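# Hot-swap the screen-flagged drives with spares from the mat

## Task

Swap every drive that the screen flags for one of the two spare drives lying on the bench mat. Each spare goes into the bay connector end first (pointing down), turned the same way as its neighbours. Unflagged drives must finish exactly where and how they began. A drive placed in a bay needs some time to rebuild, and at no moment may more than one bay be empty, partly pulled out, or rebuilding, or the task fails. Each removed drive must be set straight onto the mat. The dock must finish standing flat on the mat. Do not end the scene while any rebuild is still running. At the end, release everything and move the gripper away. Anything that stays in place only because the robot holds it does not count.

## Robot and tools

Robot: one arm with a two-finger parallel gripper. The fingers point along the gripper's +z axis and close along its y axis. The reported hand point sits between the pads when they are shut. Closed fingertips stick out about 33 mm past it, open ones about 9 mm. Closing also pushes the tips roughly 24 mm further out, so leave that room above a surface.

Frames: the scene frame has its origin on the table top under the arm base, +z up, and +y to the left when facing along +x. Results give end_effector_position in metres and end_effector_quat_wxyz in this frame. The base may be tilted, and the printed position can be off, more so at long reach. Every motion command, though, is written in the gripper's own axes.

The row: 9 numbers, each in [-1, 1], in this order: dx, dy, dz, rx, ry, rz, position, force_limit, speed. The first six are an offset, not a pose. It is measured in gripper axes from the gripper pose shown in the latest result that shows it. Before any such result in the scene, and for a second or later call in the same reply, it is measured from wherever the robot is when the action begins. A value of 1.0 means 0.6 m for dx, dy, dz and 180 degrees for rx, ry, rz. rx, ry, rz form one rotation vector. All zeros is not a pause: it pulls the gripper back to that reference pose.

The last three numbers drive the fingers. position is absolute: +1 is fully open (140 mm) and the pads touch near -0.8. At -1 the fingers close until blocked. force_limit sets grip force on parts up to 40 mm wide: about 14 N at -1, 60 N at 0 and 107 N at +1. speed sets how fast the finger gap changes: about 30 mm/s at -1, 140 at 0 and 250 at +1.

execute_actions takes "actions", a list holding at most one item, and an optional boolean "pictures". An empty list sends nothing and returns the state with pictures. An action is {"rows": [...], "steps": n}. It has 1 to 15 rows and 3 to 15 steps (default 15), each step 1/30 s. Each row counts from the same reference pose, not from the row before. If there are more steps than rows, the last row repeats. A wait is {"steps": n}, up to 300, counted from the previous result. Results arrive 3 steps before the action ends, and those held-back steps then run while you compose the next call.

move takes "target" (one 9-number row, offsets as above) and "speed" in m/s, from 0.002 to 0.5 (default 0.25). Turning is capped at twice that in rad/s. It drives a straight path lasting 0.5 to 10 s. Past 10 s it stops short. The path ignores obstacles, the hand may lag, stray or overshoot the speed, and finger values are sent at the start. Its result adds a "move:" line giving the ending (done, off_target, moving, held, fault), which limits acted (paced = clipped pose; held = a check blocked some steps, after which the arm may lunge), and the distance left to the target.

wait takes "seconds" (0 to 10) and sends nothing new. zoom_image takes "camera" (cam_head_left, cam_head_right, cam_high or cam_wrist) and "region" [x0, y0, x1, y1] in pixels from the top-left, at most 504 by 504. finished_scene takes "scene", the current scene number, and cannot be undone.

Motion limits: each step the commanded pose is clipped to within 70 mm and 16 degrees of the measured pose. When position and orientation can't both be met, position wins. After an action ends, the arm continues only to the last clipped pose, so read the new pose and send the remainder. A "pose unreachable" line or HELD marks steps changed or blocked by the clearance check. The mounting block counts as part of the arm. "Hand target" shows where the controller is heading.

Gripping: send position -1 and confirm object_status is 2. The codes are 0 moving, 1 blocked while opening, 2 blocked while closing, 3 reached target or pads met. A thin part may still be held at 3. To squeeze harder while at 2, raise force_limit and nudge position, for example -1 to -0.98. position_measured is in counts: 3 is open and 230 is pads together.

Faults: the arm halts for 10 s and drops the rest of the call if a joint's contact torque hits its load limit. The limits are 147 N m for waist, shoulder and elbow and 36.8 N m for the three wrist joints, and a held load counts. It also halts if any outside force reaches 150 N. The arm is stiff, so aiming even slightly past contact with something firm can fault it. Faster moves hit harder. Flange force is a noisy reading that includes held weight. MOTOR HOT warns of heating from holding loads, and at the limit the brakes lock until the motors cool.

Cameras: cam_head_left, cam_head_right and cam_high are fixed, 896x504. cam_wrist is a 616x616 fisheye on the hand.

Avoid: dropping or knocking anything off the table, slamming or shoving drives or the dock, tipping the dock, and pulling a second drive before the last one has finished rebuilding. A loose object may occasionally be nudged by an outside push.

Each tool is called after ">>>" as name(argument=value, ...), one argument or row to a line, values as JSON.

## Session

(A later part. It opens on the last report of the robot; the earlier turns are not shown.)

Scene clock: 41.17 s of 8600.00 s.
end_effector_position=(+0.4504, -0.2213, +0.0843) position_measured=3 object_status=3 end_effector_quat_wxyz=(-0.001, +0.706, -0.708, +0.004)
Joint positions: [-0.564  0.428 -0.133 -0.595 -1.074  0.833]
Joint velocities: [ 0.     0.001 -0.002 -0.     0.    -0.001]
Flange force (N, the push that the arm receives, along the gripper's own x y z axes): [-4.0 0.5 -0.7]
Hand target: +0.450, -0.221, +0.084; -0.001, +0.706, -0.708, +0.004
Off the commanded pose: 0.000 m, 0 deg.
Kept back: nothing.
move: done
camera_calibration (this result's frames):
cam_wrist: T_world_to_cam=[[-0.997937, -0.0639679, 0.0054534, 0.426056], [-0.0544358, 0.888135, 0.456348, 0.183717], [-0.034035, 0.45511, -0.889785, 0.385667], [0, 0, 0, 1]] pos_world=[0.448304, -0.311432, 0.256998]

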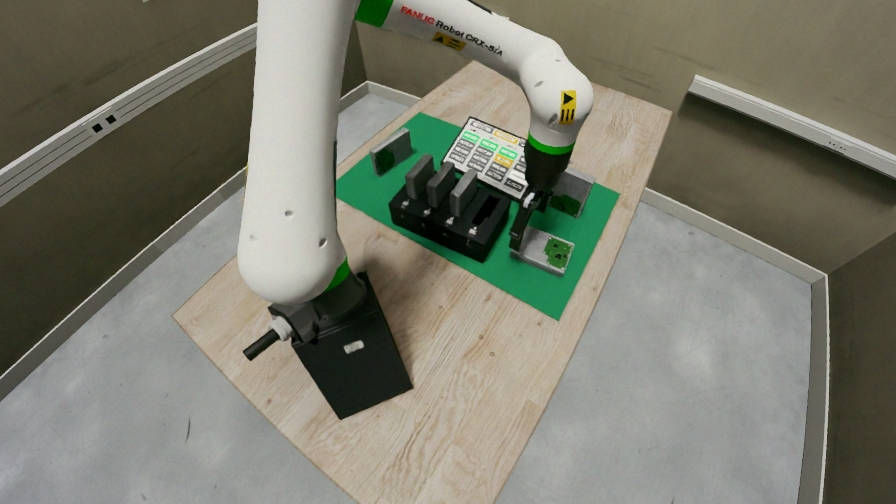

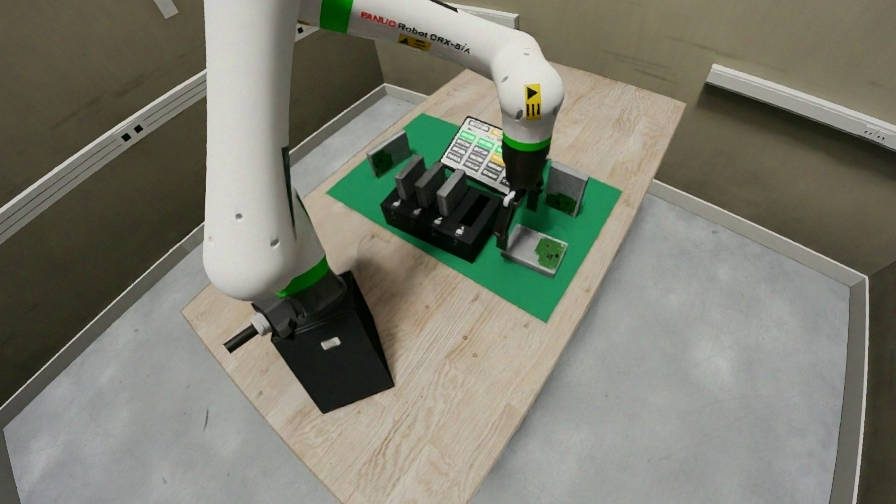

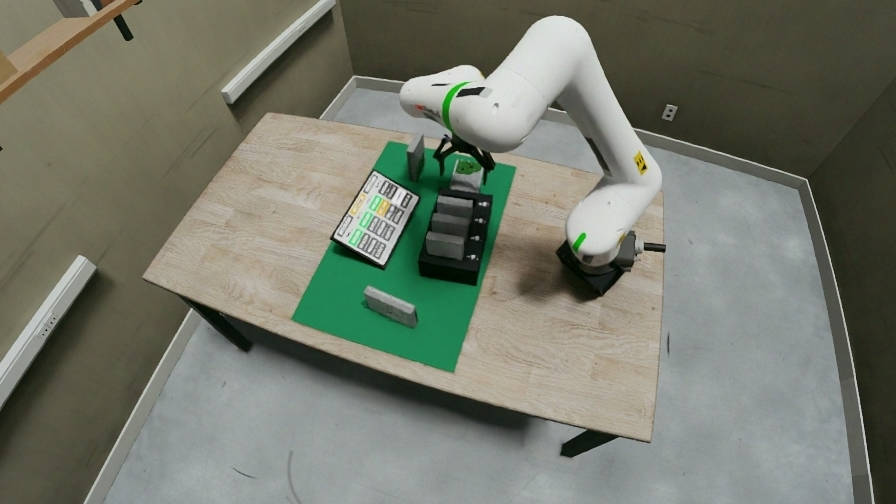

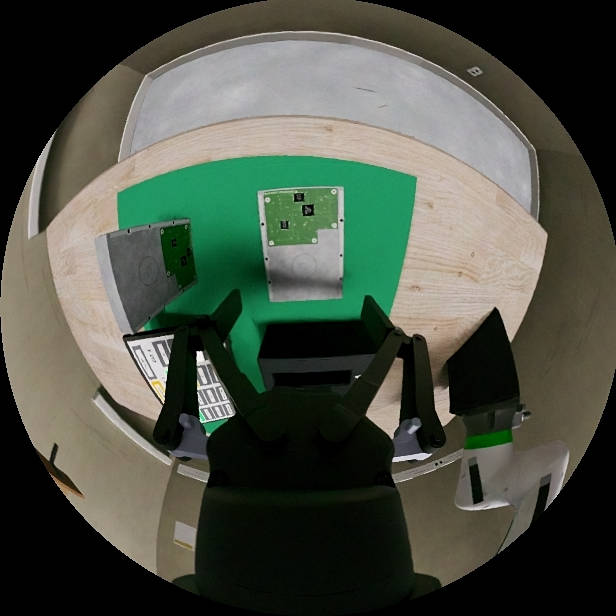

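>>> move(
  target=[0.03,0,0,0,0,-0.03,1,0,0],
)

>>> move(
  target=[0,0,0.09,0,0.139,0,1,0,0],
  speed=0.15,
)

>>> move(
  target=[0,0,0,0,0,0,-1,1,-0.5],
)

Scene clock: 42.10 s of 8600.00 s.
end_effector_position=(+0.4504, -0.2394, +0.0844) position_measured=3 object_status=3 end_effector_quat_wxyz=(-0.001, +0.739, -0.674, +0.004)
Joint positions: [-0.591  0.464 -0.102 -0.592 -1.083  0.951]
Joint velocities: [-0.     0.    -0.001  0.     0.     0.   ]
Flange force (N, the push that the arm receives, along the gripper's own x y z axes): [-3.1 -2.1 -2.4]
Hand target: +0.450, -0.239, +0.084; -0.001, +0.739, -0.674, +0.004
Off the commanded pose: 0.000 m, 0 deg.
Kept back: nothing.
move: done
camera_calibration (this result's frames):
cam_wrist: T_world_to_cam=[[-0.987462, -0.157736, 0.00618281, 0.397587], [-0.137637, 0.879494, 0.455573, 0.235217], [-0.0772981, 0.44901, -0.890177, 0.412032], [0, 0, 0, 1]] pos_world=[0.456826, -0.329165, 0.257164]

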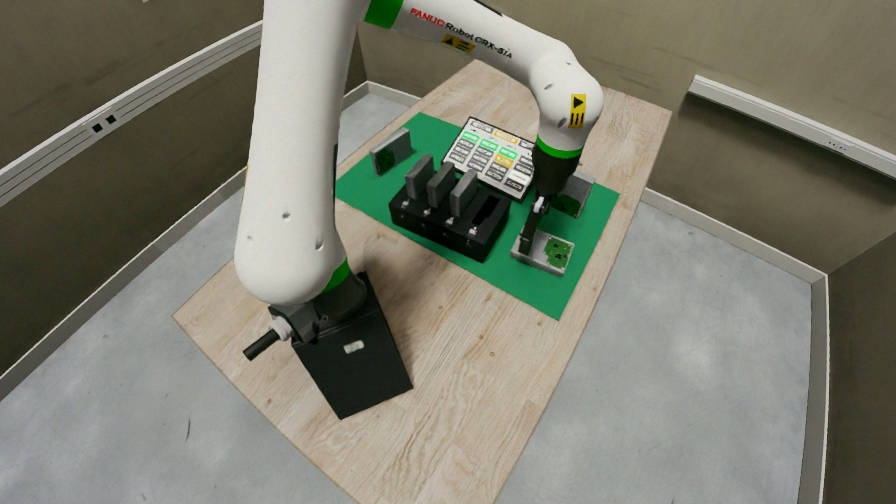

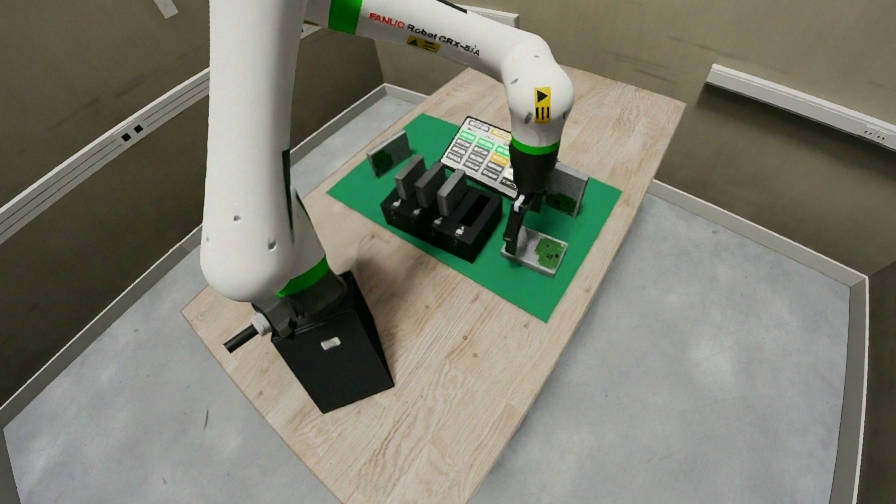

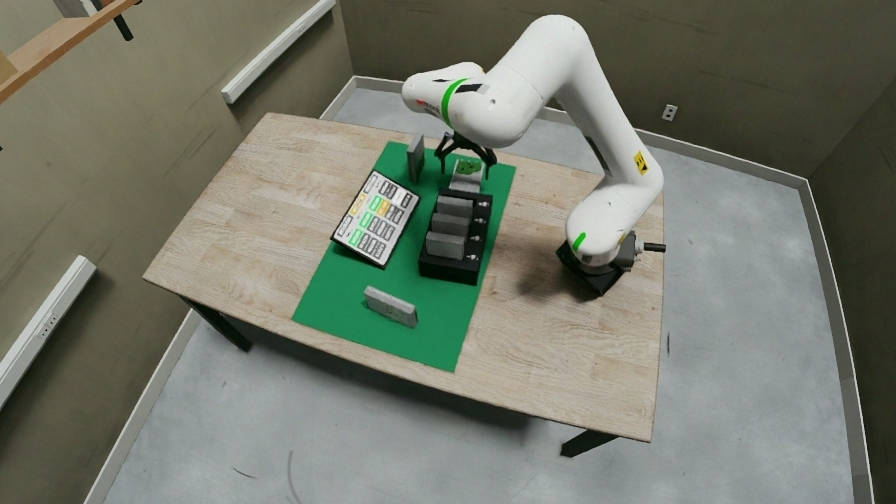

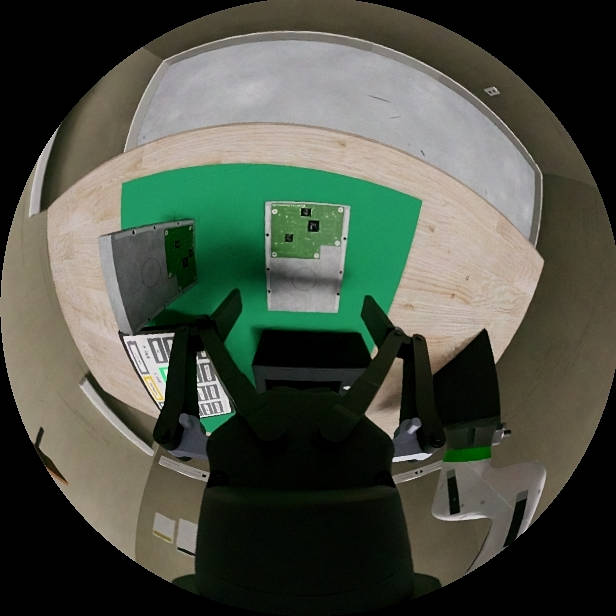

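Scene clock: 44.00 s of 8600.00 s.
end_effector_position=(+0.4506, -0.2388, +0.0304) position_measured=3 object_status=3 end_effector_quat_wxyz=(+0.144, +0.721, -0.658, +0.163)
Joint positions: [-0.182  0.309 -0.544 -0.101 -0.416  0.256]
Joint velocities: [ 0.001 -0.002 -0.002  0.005  0.003 -0.005]
Flange force (N, the push that the arm receives, along the gripper's own x y z axes): [-4.7 3.2 -4.3]
Hand target: +0.451, -0.239, +0.030; +0.144, +0.721, -0.658, +0.163
Off the commanded pose: 0.001 m, 0 deg.
Kept back: nothing.
move: done
camera_calibration (this result's frames):
cam_wrist: T_world_to_cam=[[-0.988605, -0.147204, 0.0314896, 0.400476], [-0.145929, 0.988503, 0.0395711, 0.301736], [-0.0369526, 0.034525, -0.99872, 0.249822], [0, 0, 0, 1]] pos_world=[0.449176, -0.24794, 0.224951]

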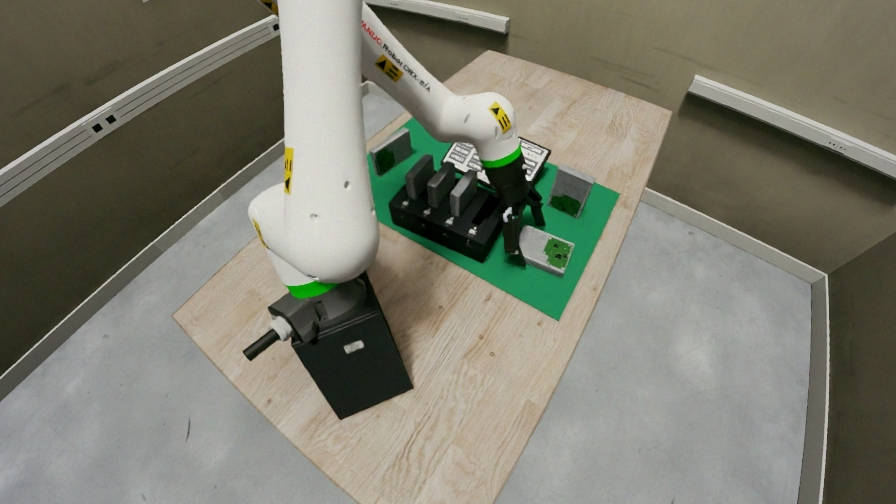

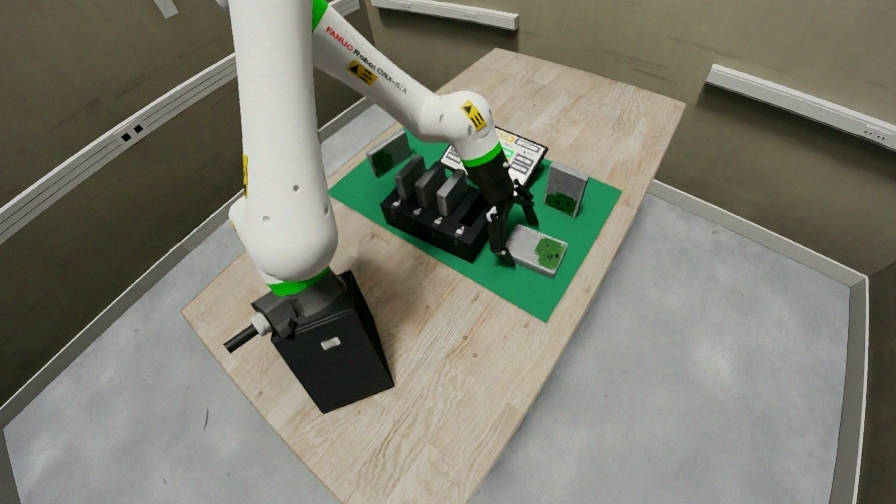

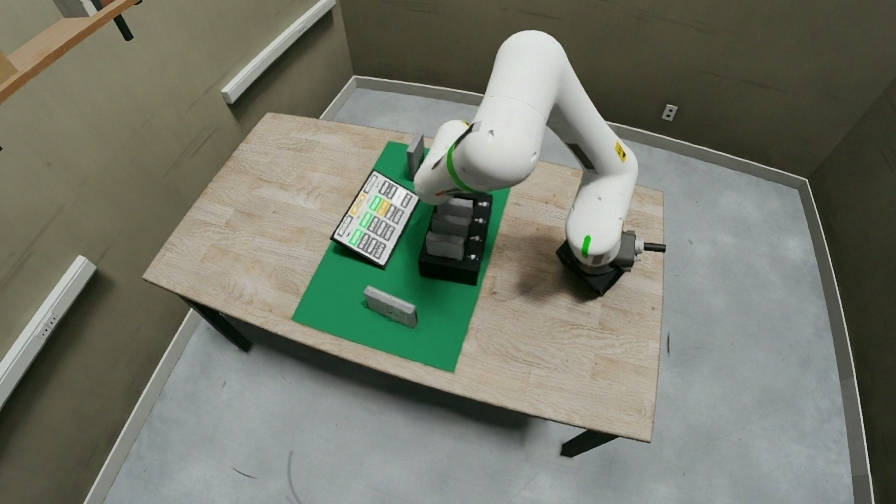

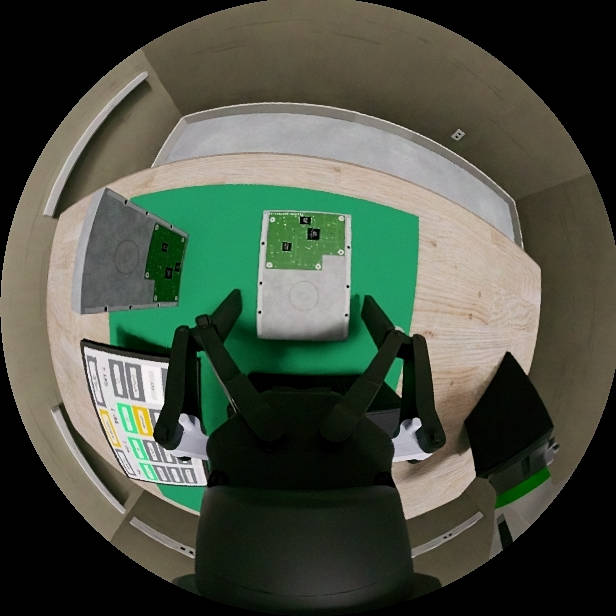

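Scene clock: 44.80 s of 8600.00 s.
end_effector_position=(+0.4506, -0.2388, +0.0305) position_measured=80 object_status=2 end_effector_quat_wxyz=(+0.144, +0.721, -0.658, +0.164)
Joint positions: [-0.182  0.309 -0.544 -0.101 -0.416  0.256]
Joint velocities: [-0.     0.002  0.     0.     0.002 -0.001]
Flange force (N, the push that the arm receives, along the gripper's own x y z axes): [-16.4 20.5 -96.8]
Hand target: +0.451, -0.239, +0.030; +0.144, +0.721, -0.658, +0.163
Off the commanded pose: 0.000 m, 0 deg.
Kept back: nothing.
move: done
camera_calibration (this result's frames):
cam_wrist: T_world_to_cam=[[-0.988583, -0.14736, 0.0314591, 0.400477], [-0.146087, 0.988482, 0.0395242, 0.301773], [-0.036921, 0.0344772, -0.998723, 0.249866], [0, 0, 0, 1]] pos_world=[0.449215, -0.247897, 0.225021]

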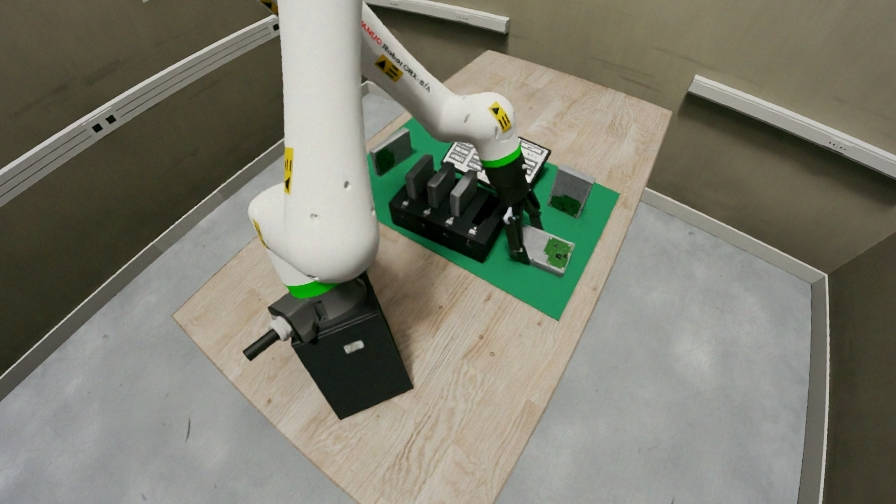

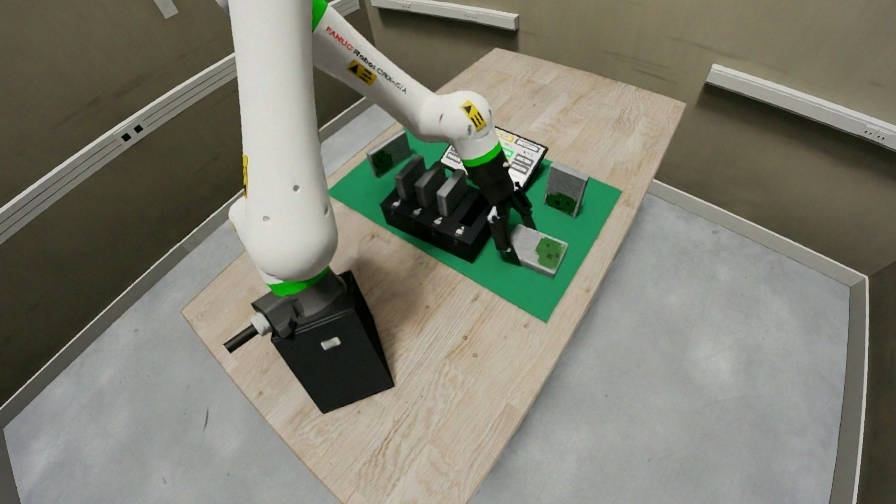

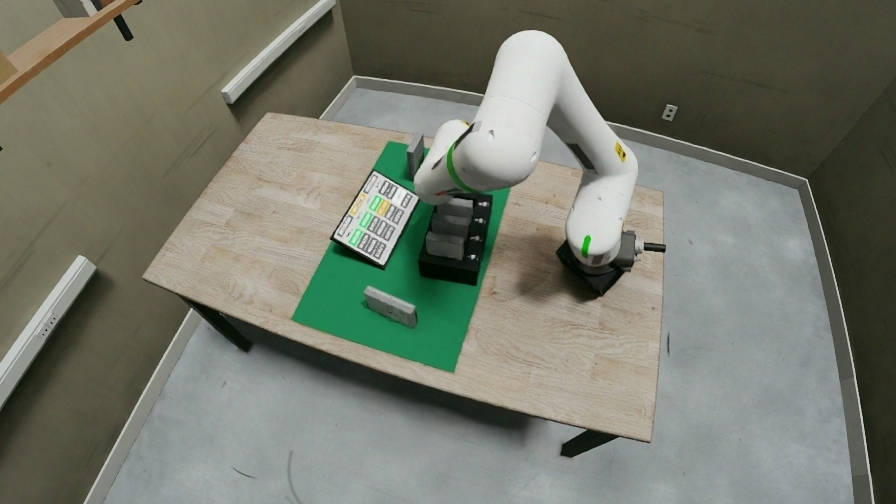

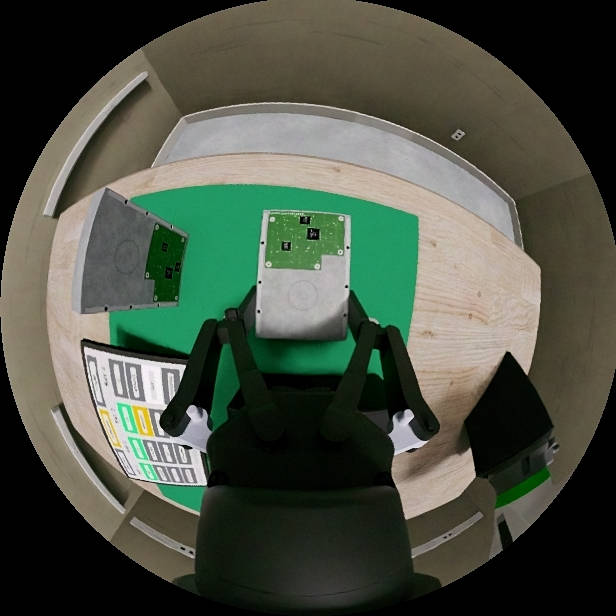

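>>> move(
  target=[0.035,0,-0.075,0,0,0,-1,1,-0.5],
  speed=0.1,
)

>>> move(
  target=[0.1,0,-0.215,0,-0.5,0,-1,1,-0.5],
)

Scene clock: 45.87 s of 8600.00 s.
end_effector_position=(+0.4504, -0.2387, +0.0801) position_measured=81 object_status=2 end_effector_quat_wxyz=(+0.144, +0.721, -0.658, +0.164)
Joint positions: [-0.239  0.214 -0.522 -0.113 -0.537  0.316]
Joint velocities: [-0.    -0.001 -0.    -0.    -0.001  0.   ]
Flange force (N, the push that the arm receives, along the gripper's own x y z axes): [-2.8 0.1 0.8]
Hand target: +0.450, -0.239, +0.080; +0.144, +0.721, -0.658, +0.164
Off the commanded pose: 0.000 m, 0 deg.
Kept back: nothing.
move: done
camera_calibration (this result's frames):
cam_wrist: T_world_to_cam=[[-0.988564, -0.147467, 0.0315544, 0.398702], [-0.146197, 0.988472, 0.0393688, 0.299794], [-0.0369962, 0.0343054, -0.998726, 0.29944], [0, 0, 0, 1]] pos_world=[0.44905, -0.247815, 0.274676]

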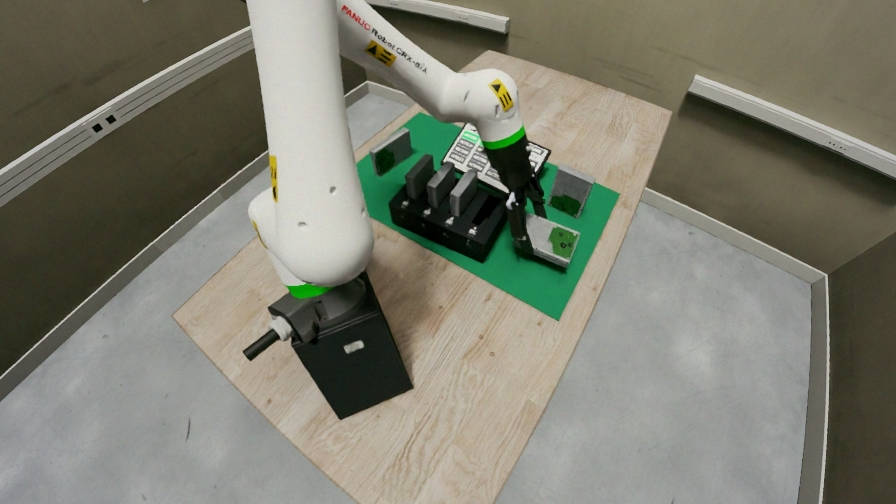

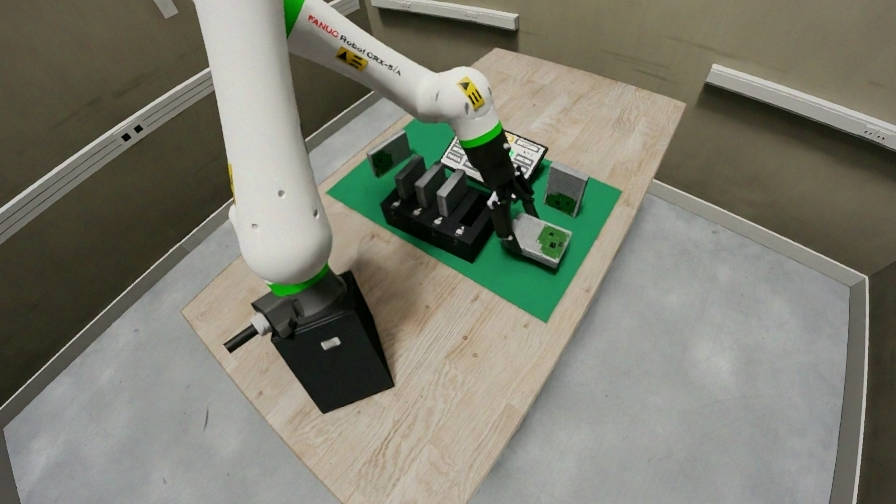

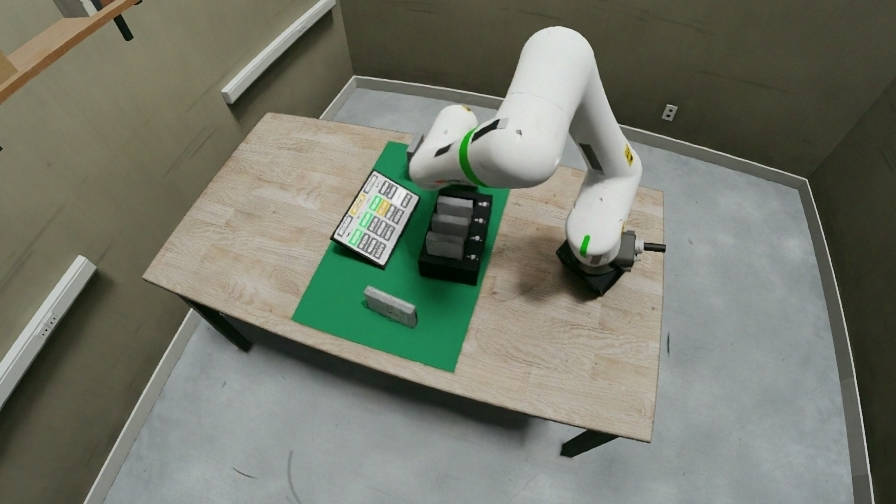

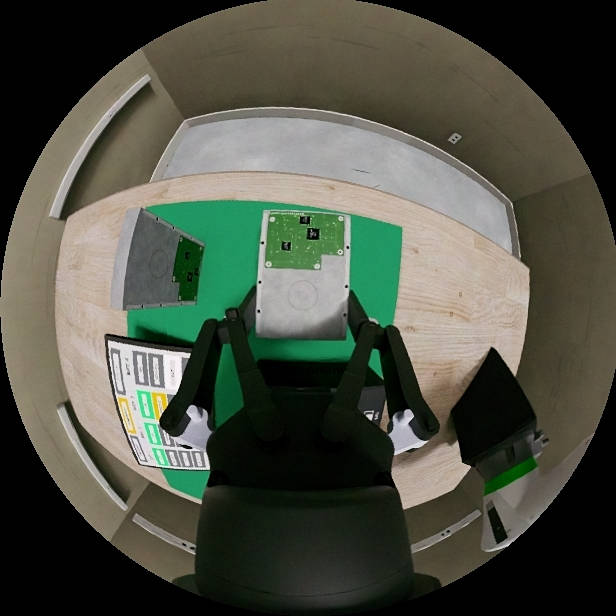

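Scene clock: 49.40 s of 8600.00 s.
end_effector_position=(+0.4499, -0.2385, +0.2219) position_measured=81 object_status=2 end_effector_quat_wxyz=(-0.362, +0.625, -0.569, -0.394)
Joint positions: [-0.927  1.24   0.936 -1.182 -2.421  0.79 ]
Joint velocities: [-0.     0.001  0.001 -0.001 -0.001 -0.001]
Flange force (N, the push that the arm receives, along the gripper's own x y z axes): [1.2 3.5 11.2]
Hand target: +0.450, -0.239, +0.222; -0.362, +0.625, -0.569, -0.394
Off the commanded pose: 0.001 m, 0 deg.
Kept back: nothing.
move: done
camera_calibration (this result's frames):
cam_wrist: T_world_to_cam=[[-0.989752, -0.129984, -0.0591195, 0.418613], [-0.0540585, -0.0421281, 0.997649, -0.205995], [-0.132169, 0.990621, 0.0346696, 0.48261], [0, 0, 0, 1]] pos_world=[0.466974, -0.432349, 0.213527]

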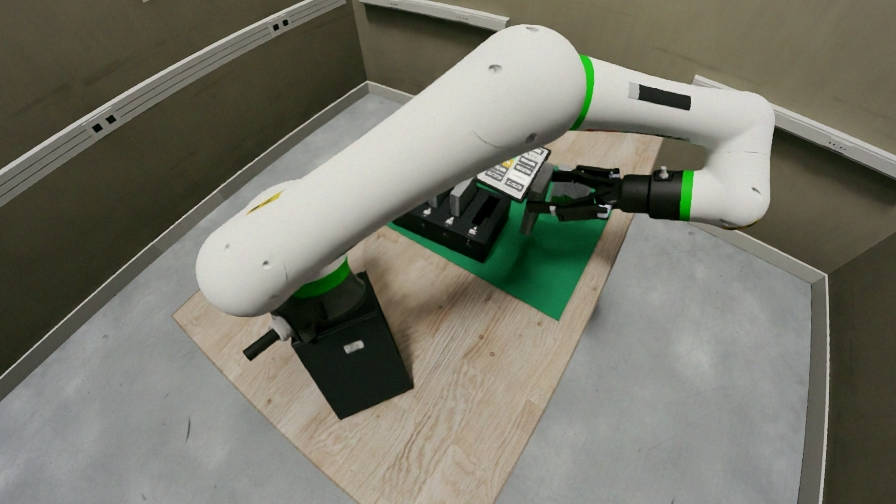

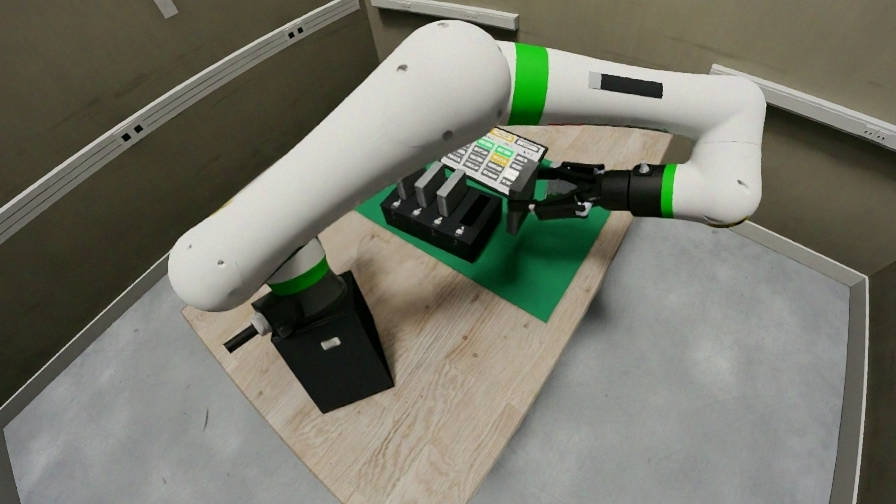

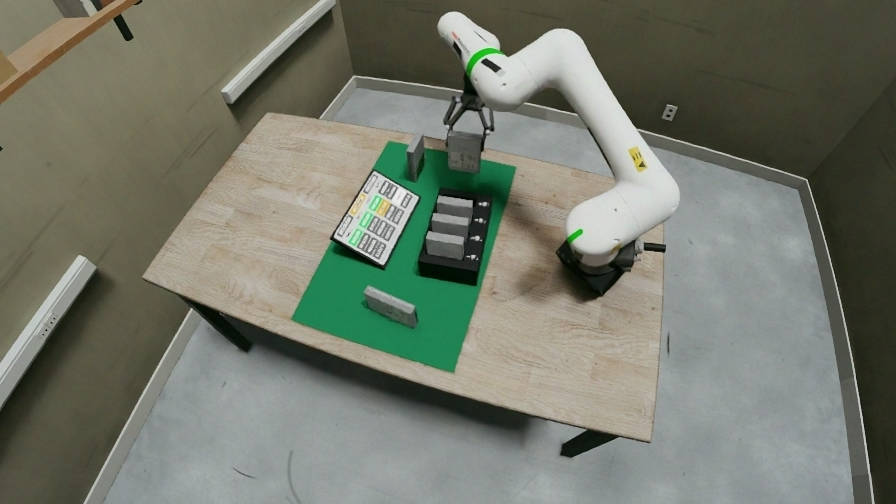

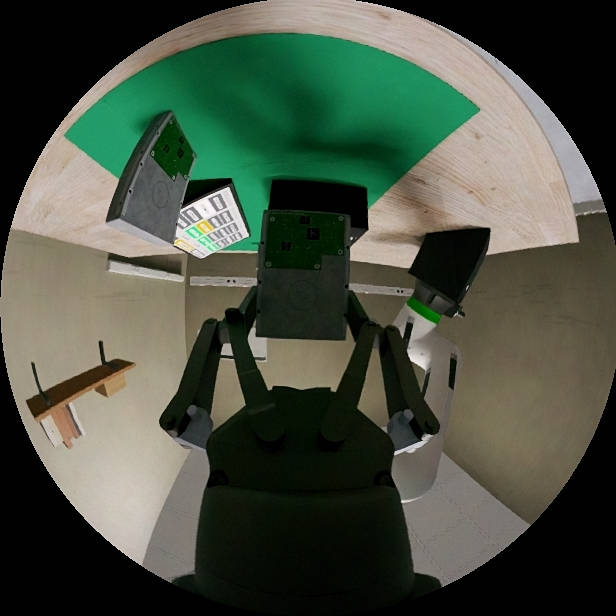

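>>> move(
  target=[-0.082,0.008,0.176,0,0,0,-1,1,-0.5],
  speed=0.15,
)

>>> move(
  target=[0.018,0,0.0085,0,0,0,-1,1,-0.5],
  speed=0.03,
)

>>> zoom_image(
  camera="cam_wrist",
  region=[230, 160, 400, 260],
)

>>> zoom_image(
  camera="cam_head_right",
  region=[420, 150, 540, 250],
)

Scene clock: 50.80 s of 8600.00 s.
end_effector_position=(+0.4342, -0.1230, +0.2213) position_measured=81 object_status=2 end_effector_quat_wxyz=(-0.362, +0.625, -0.569, -0.394)
Joint positions: [-0.837  0.96   0.477 -1.092 -2.27   0.967]
Joint velocities: [ 0.     0.    -0.    -0.     0.     0.001]
Flange force (N, the push that the arm receives, along the gripper's own x y z axes): [-1.0 1.0 5.9]
Hand target: +0.434, -0.123, +0.221; -0.362, +0.625, -0.569, -0.394
Off the commanded pose: 0.000 m, 0 deg.
Kept back: nothing.
move: done
camera_calibration (this result's frames):
cam_wrist: T_world_to_cam=[[-0.989744, -0.130095, -0.0590099, 0.417938], [-0.0539825, -0.0418406, 0.997665, -0.201364], [-0.13226, 0.990618, 0.0343886, 0.36625], [0, 0, 0, 1]] pos_world=[0.451222, -0.316867, 0.212962]

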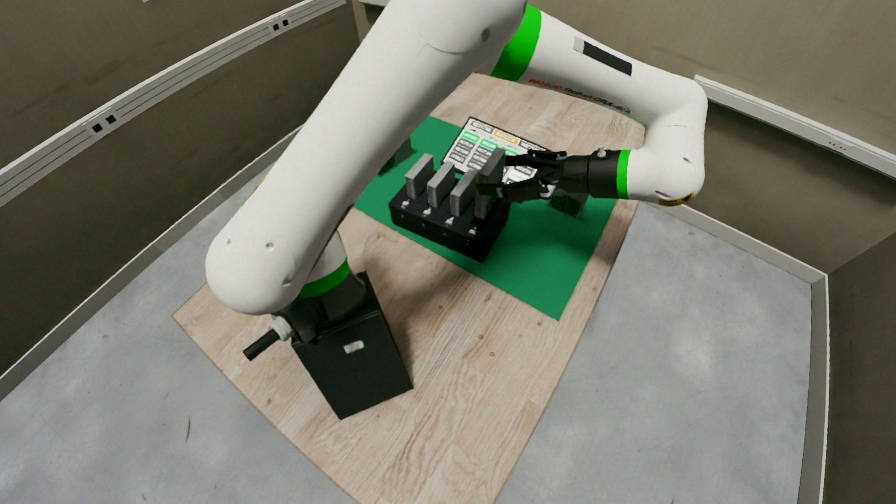

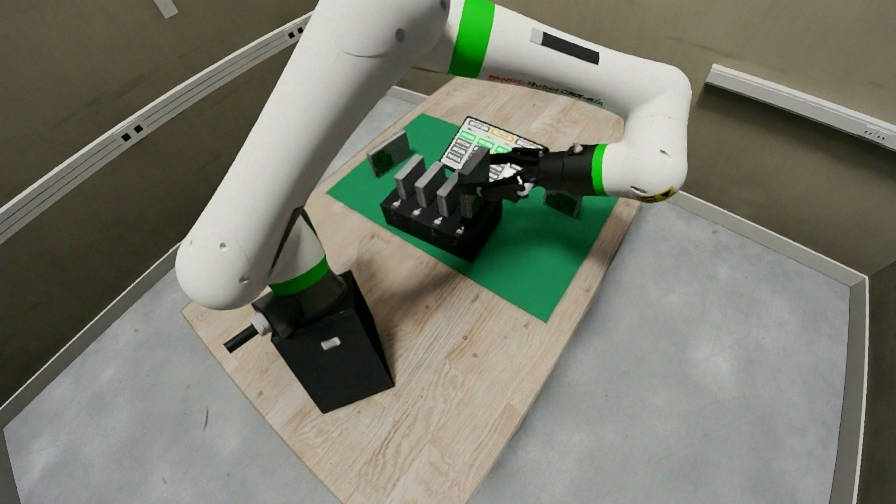

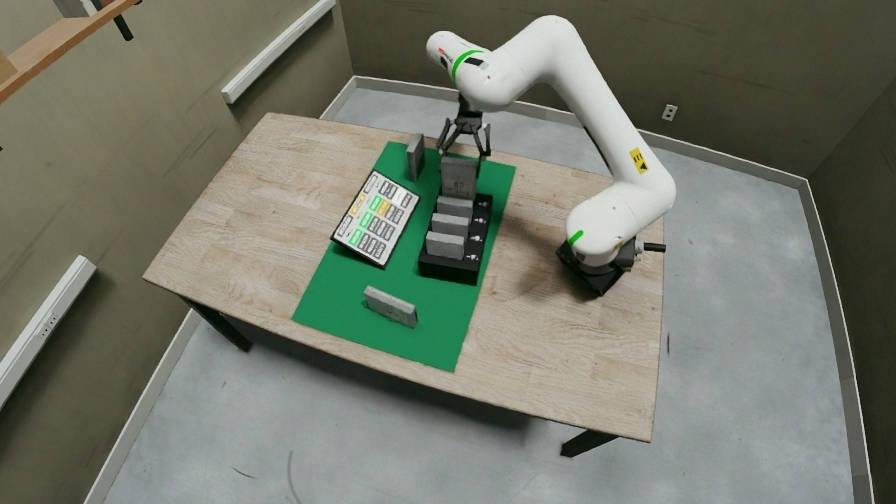

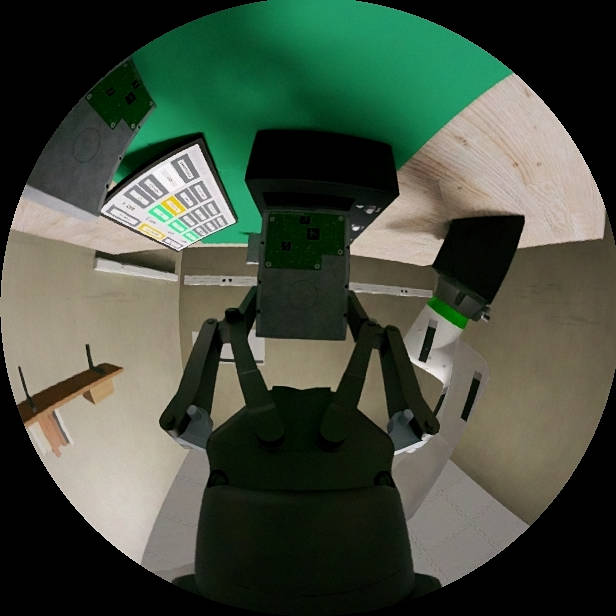

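Scene clock: 51.50 s of 8600.00 s.
end_effector_position=(+0.4342, -0.1230, +0.2094) position_measured=81 object_status=2 end_effector_quat_wxyz=(-0.362, +0.625, -0.569, -0.394)
Joint positions: [-0.828  0.974  0.474 -1.087 -2.254  0.983]
Joint velocities: [ 0.001 -0.002  0.    -0.    -0.001  0.   ]
Flange force (N, the push that the arm receives, along the gripper's own x y z axes): [-1.0 0.9 10.5]
Hand target: +0.434, -0.123, +0.209; -0.362, +0.625, -0.569, -0.394
Off the commanded pose: 0.000 m, 0 deg.
Kept back: nothing.
move: done
camera_calibration (this result's frames):
cam_wrist: T_world_to_cam=[[-0.989741, -0.130116, -0.0590184, 0.417262], [-0.0539957, -0.0418002, 0.997666, -0.18944], [-0.132279, 0.990617, 0.0343457, 0.366669], [0, 0, 0, 1]] pos_world=[0.451255, -0.316855, 0.201031]

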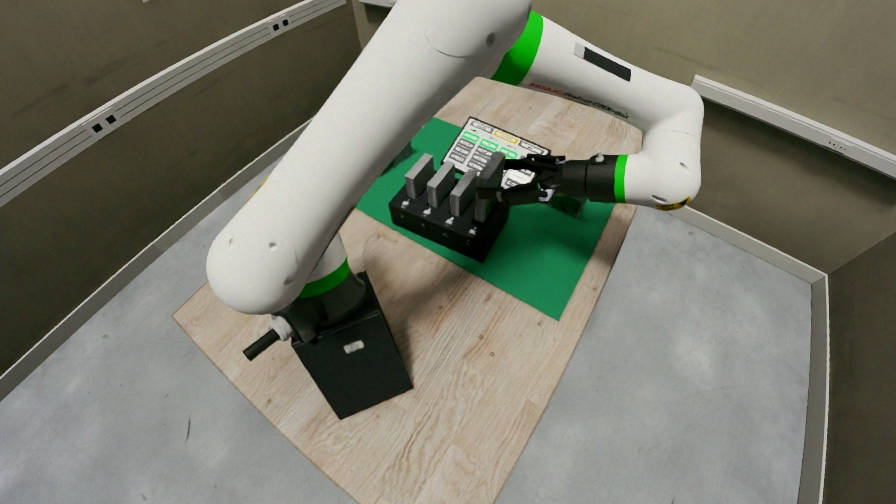

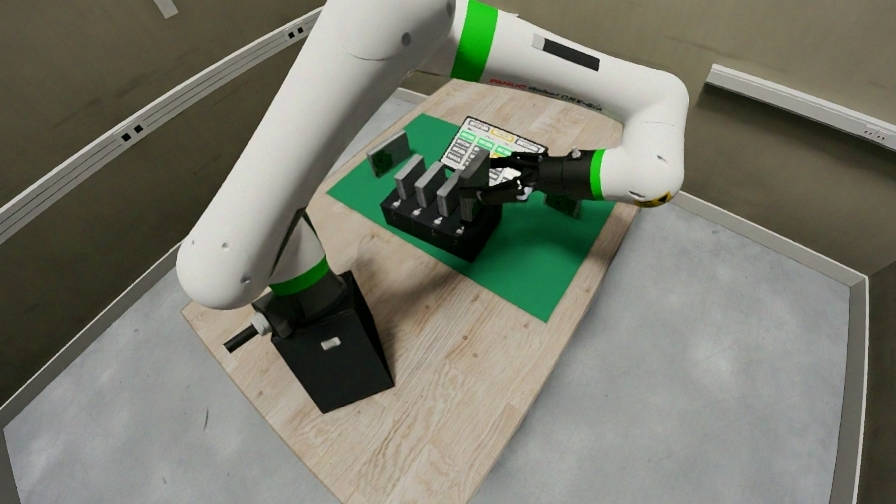

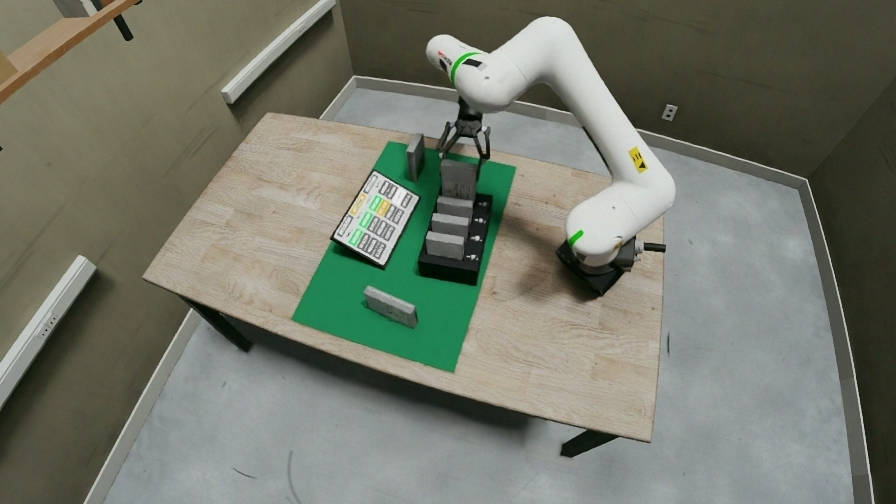

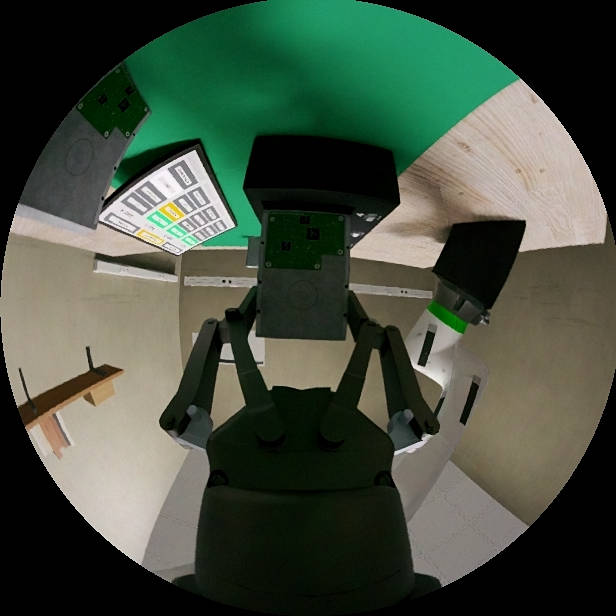

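Region (230, 160, 400, 260) of cam_wrist's 616x616 image, scaled by 2.965, with more detail than that image has; it fills the top 296 rows of this view, and the rest is white.

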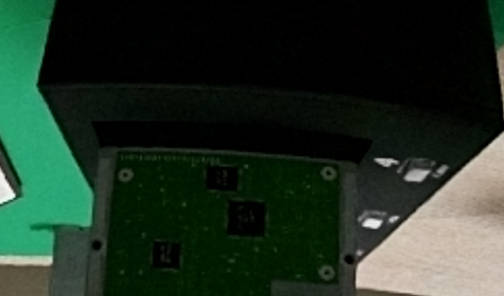

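Region (420, 150, 540, 250) of cam_head_right's 896x504 image, scaled by 4.200, with more detail than that image has.

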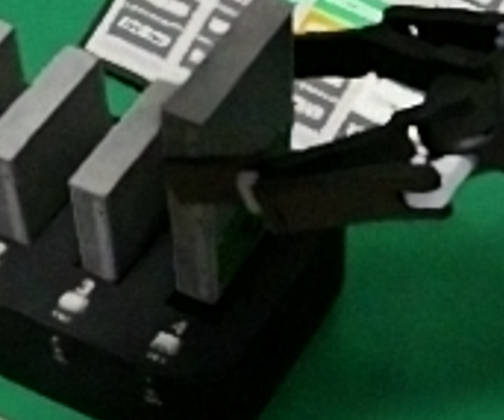

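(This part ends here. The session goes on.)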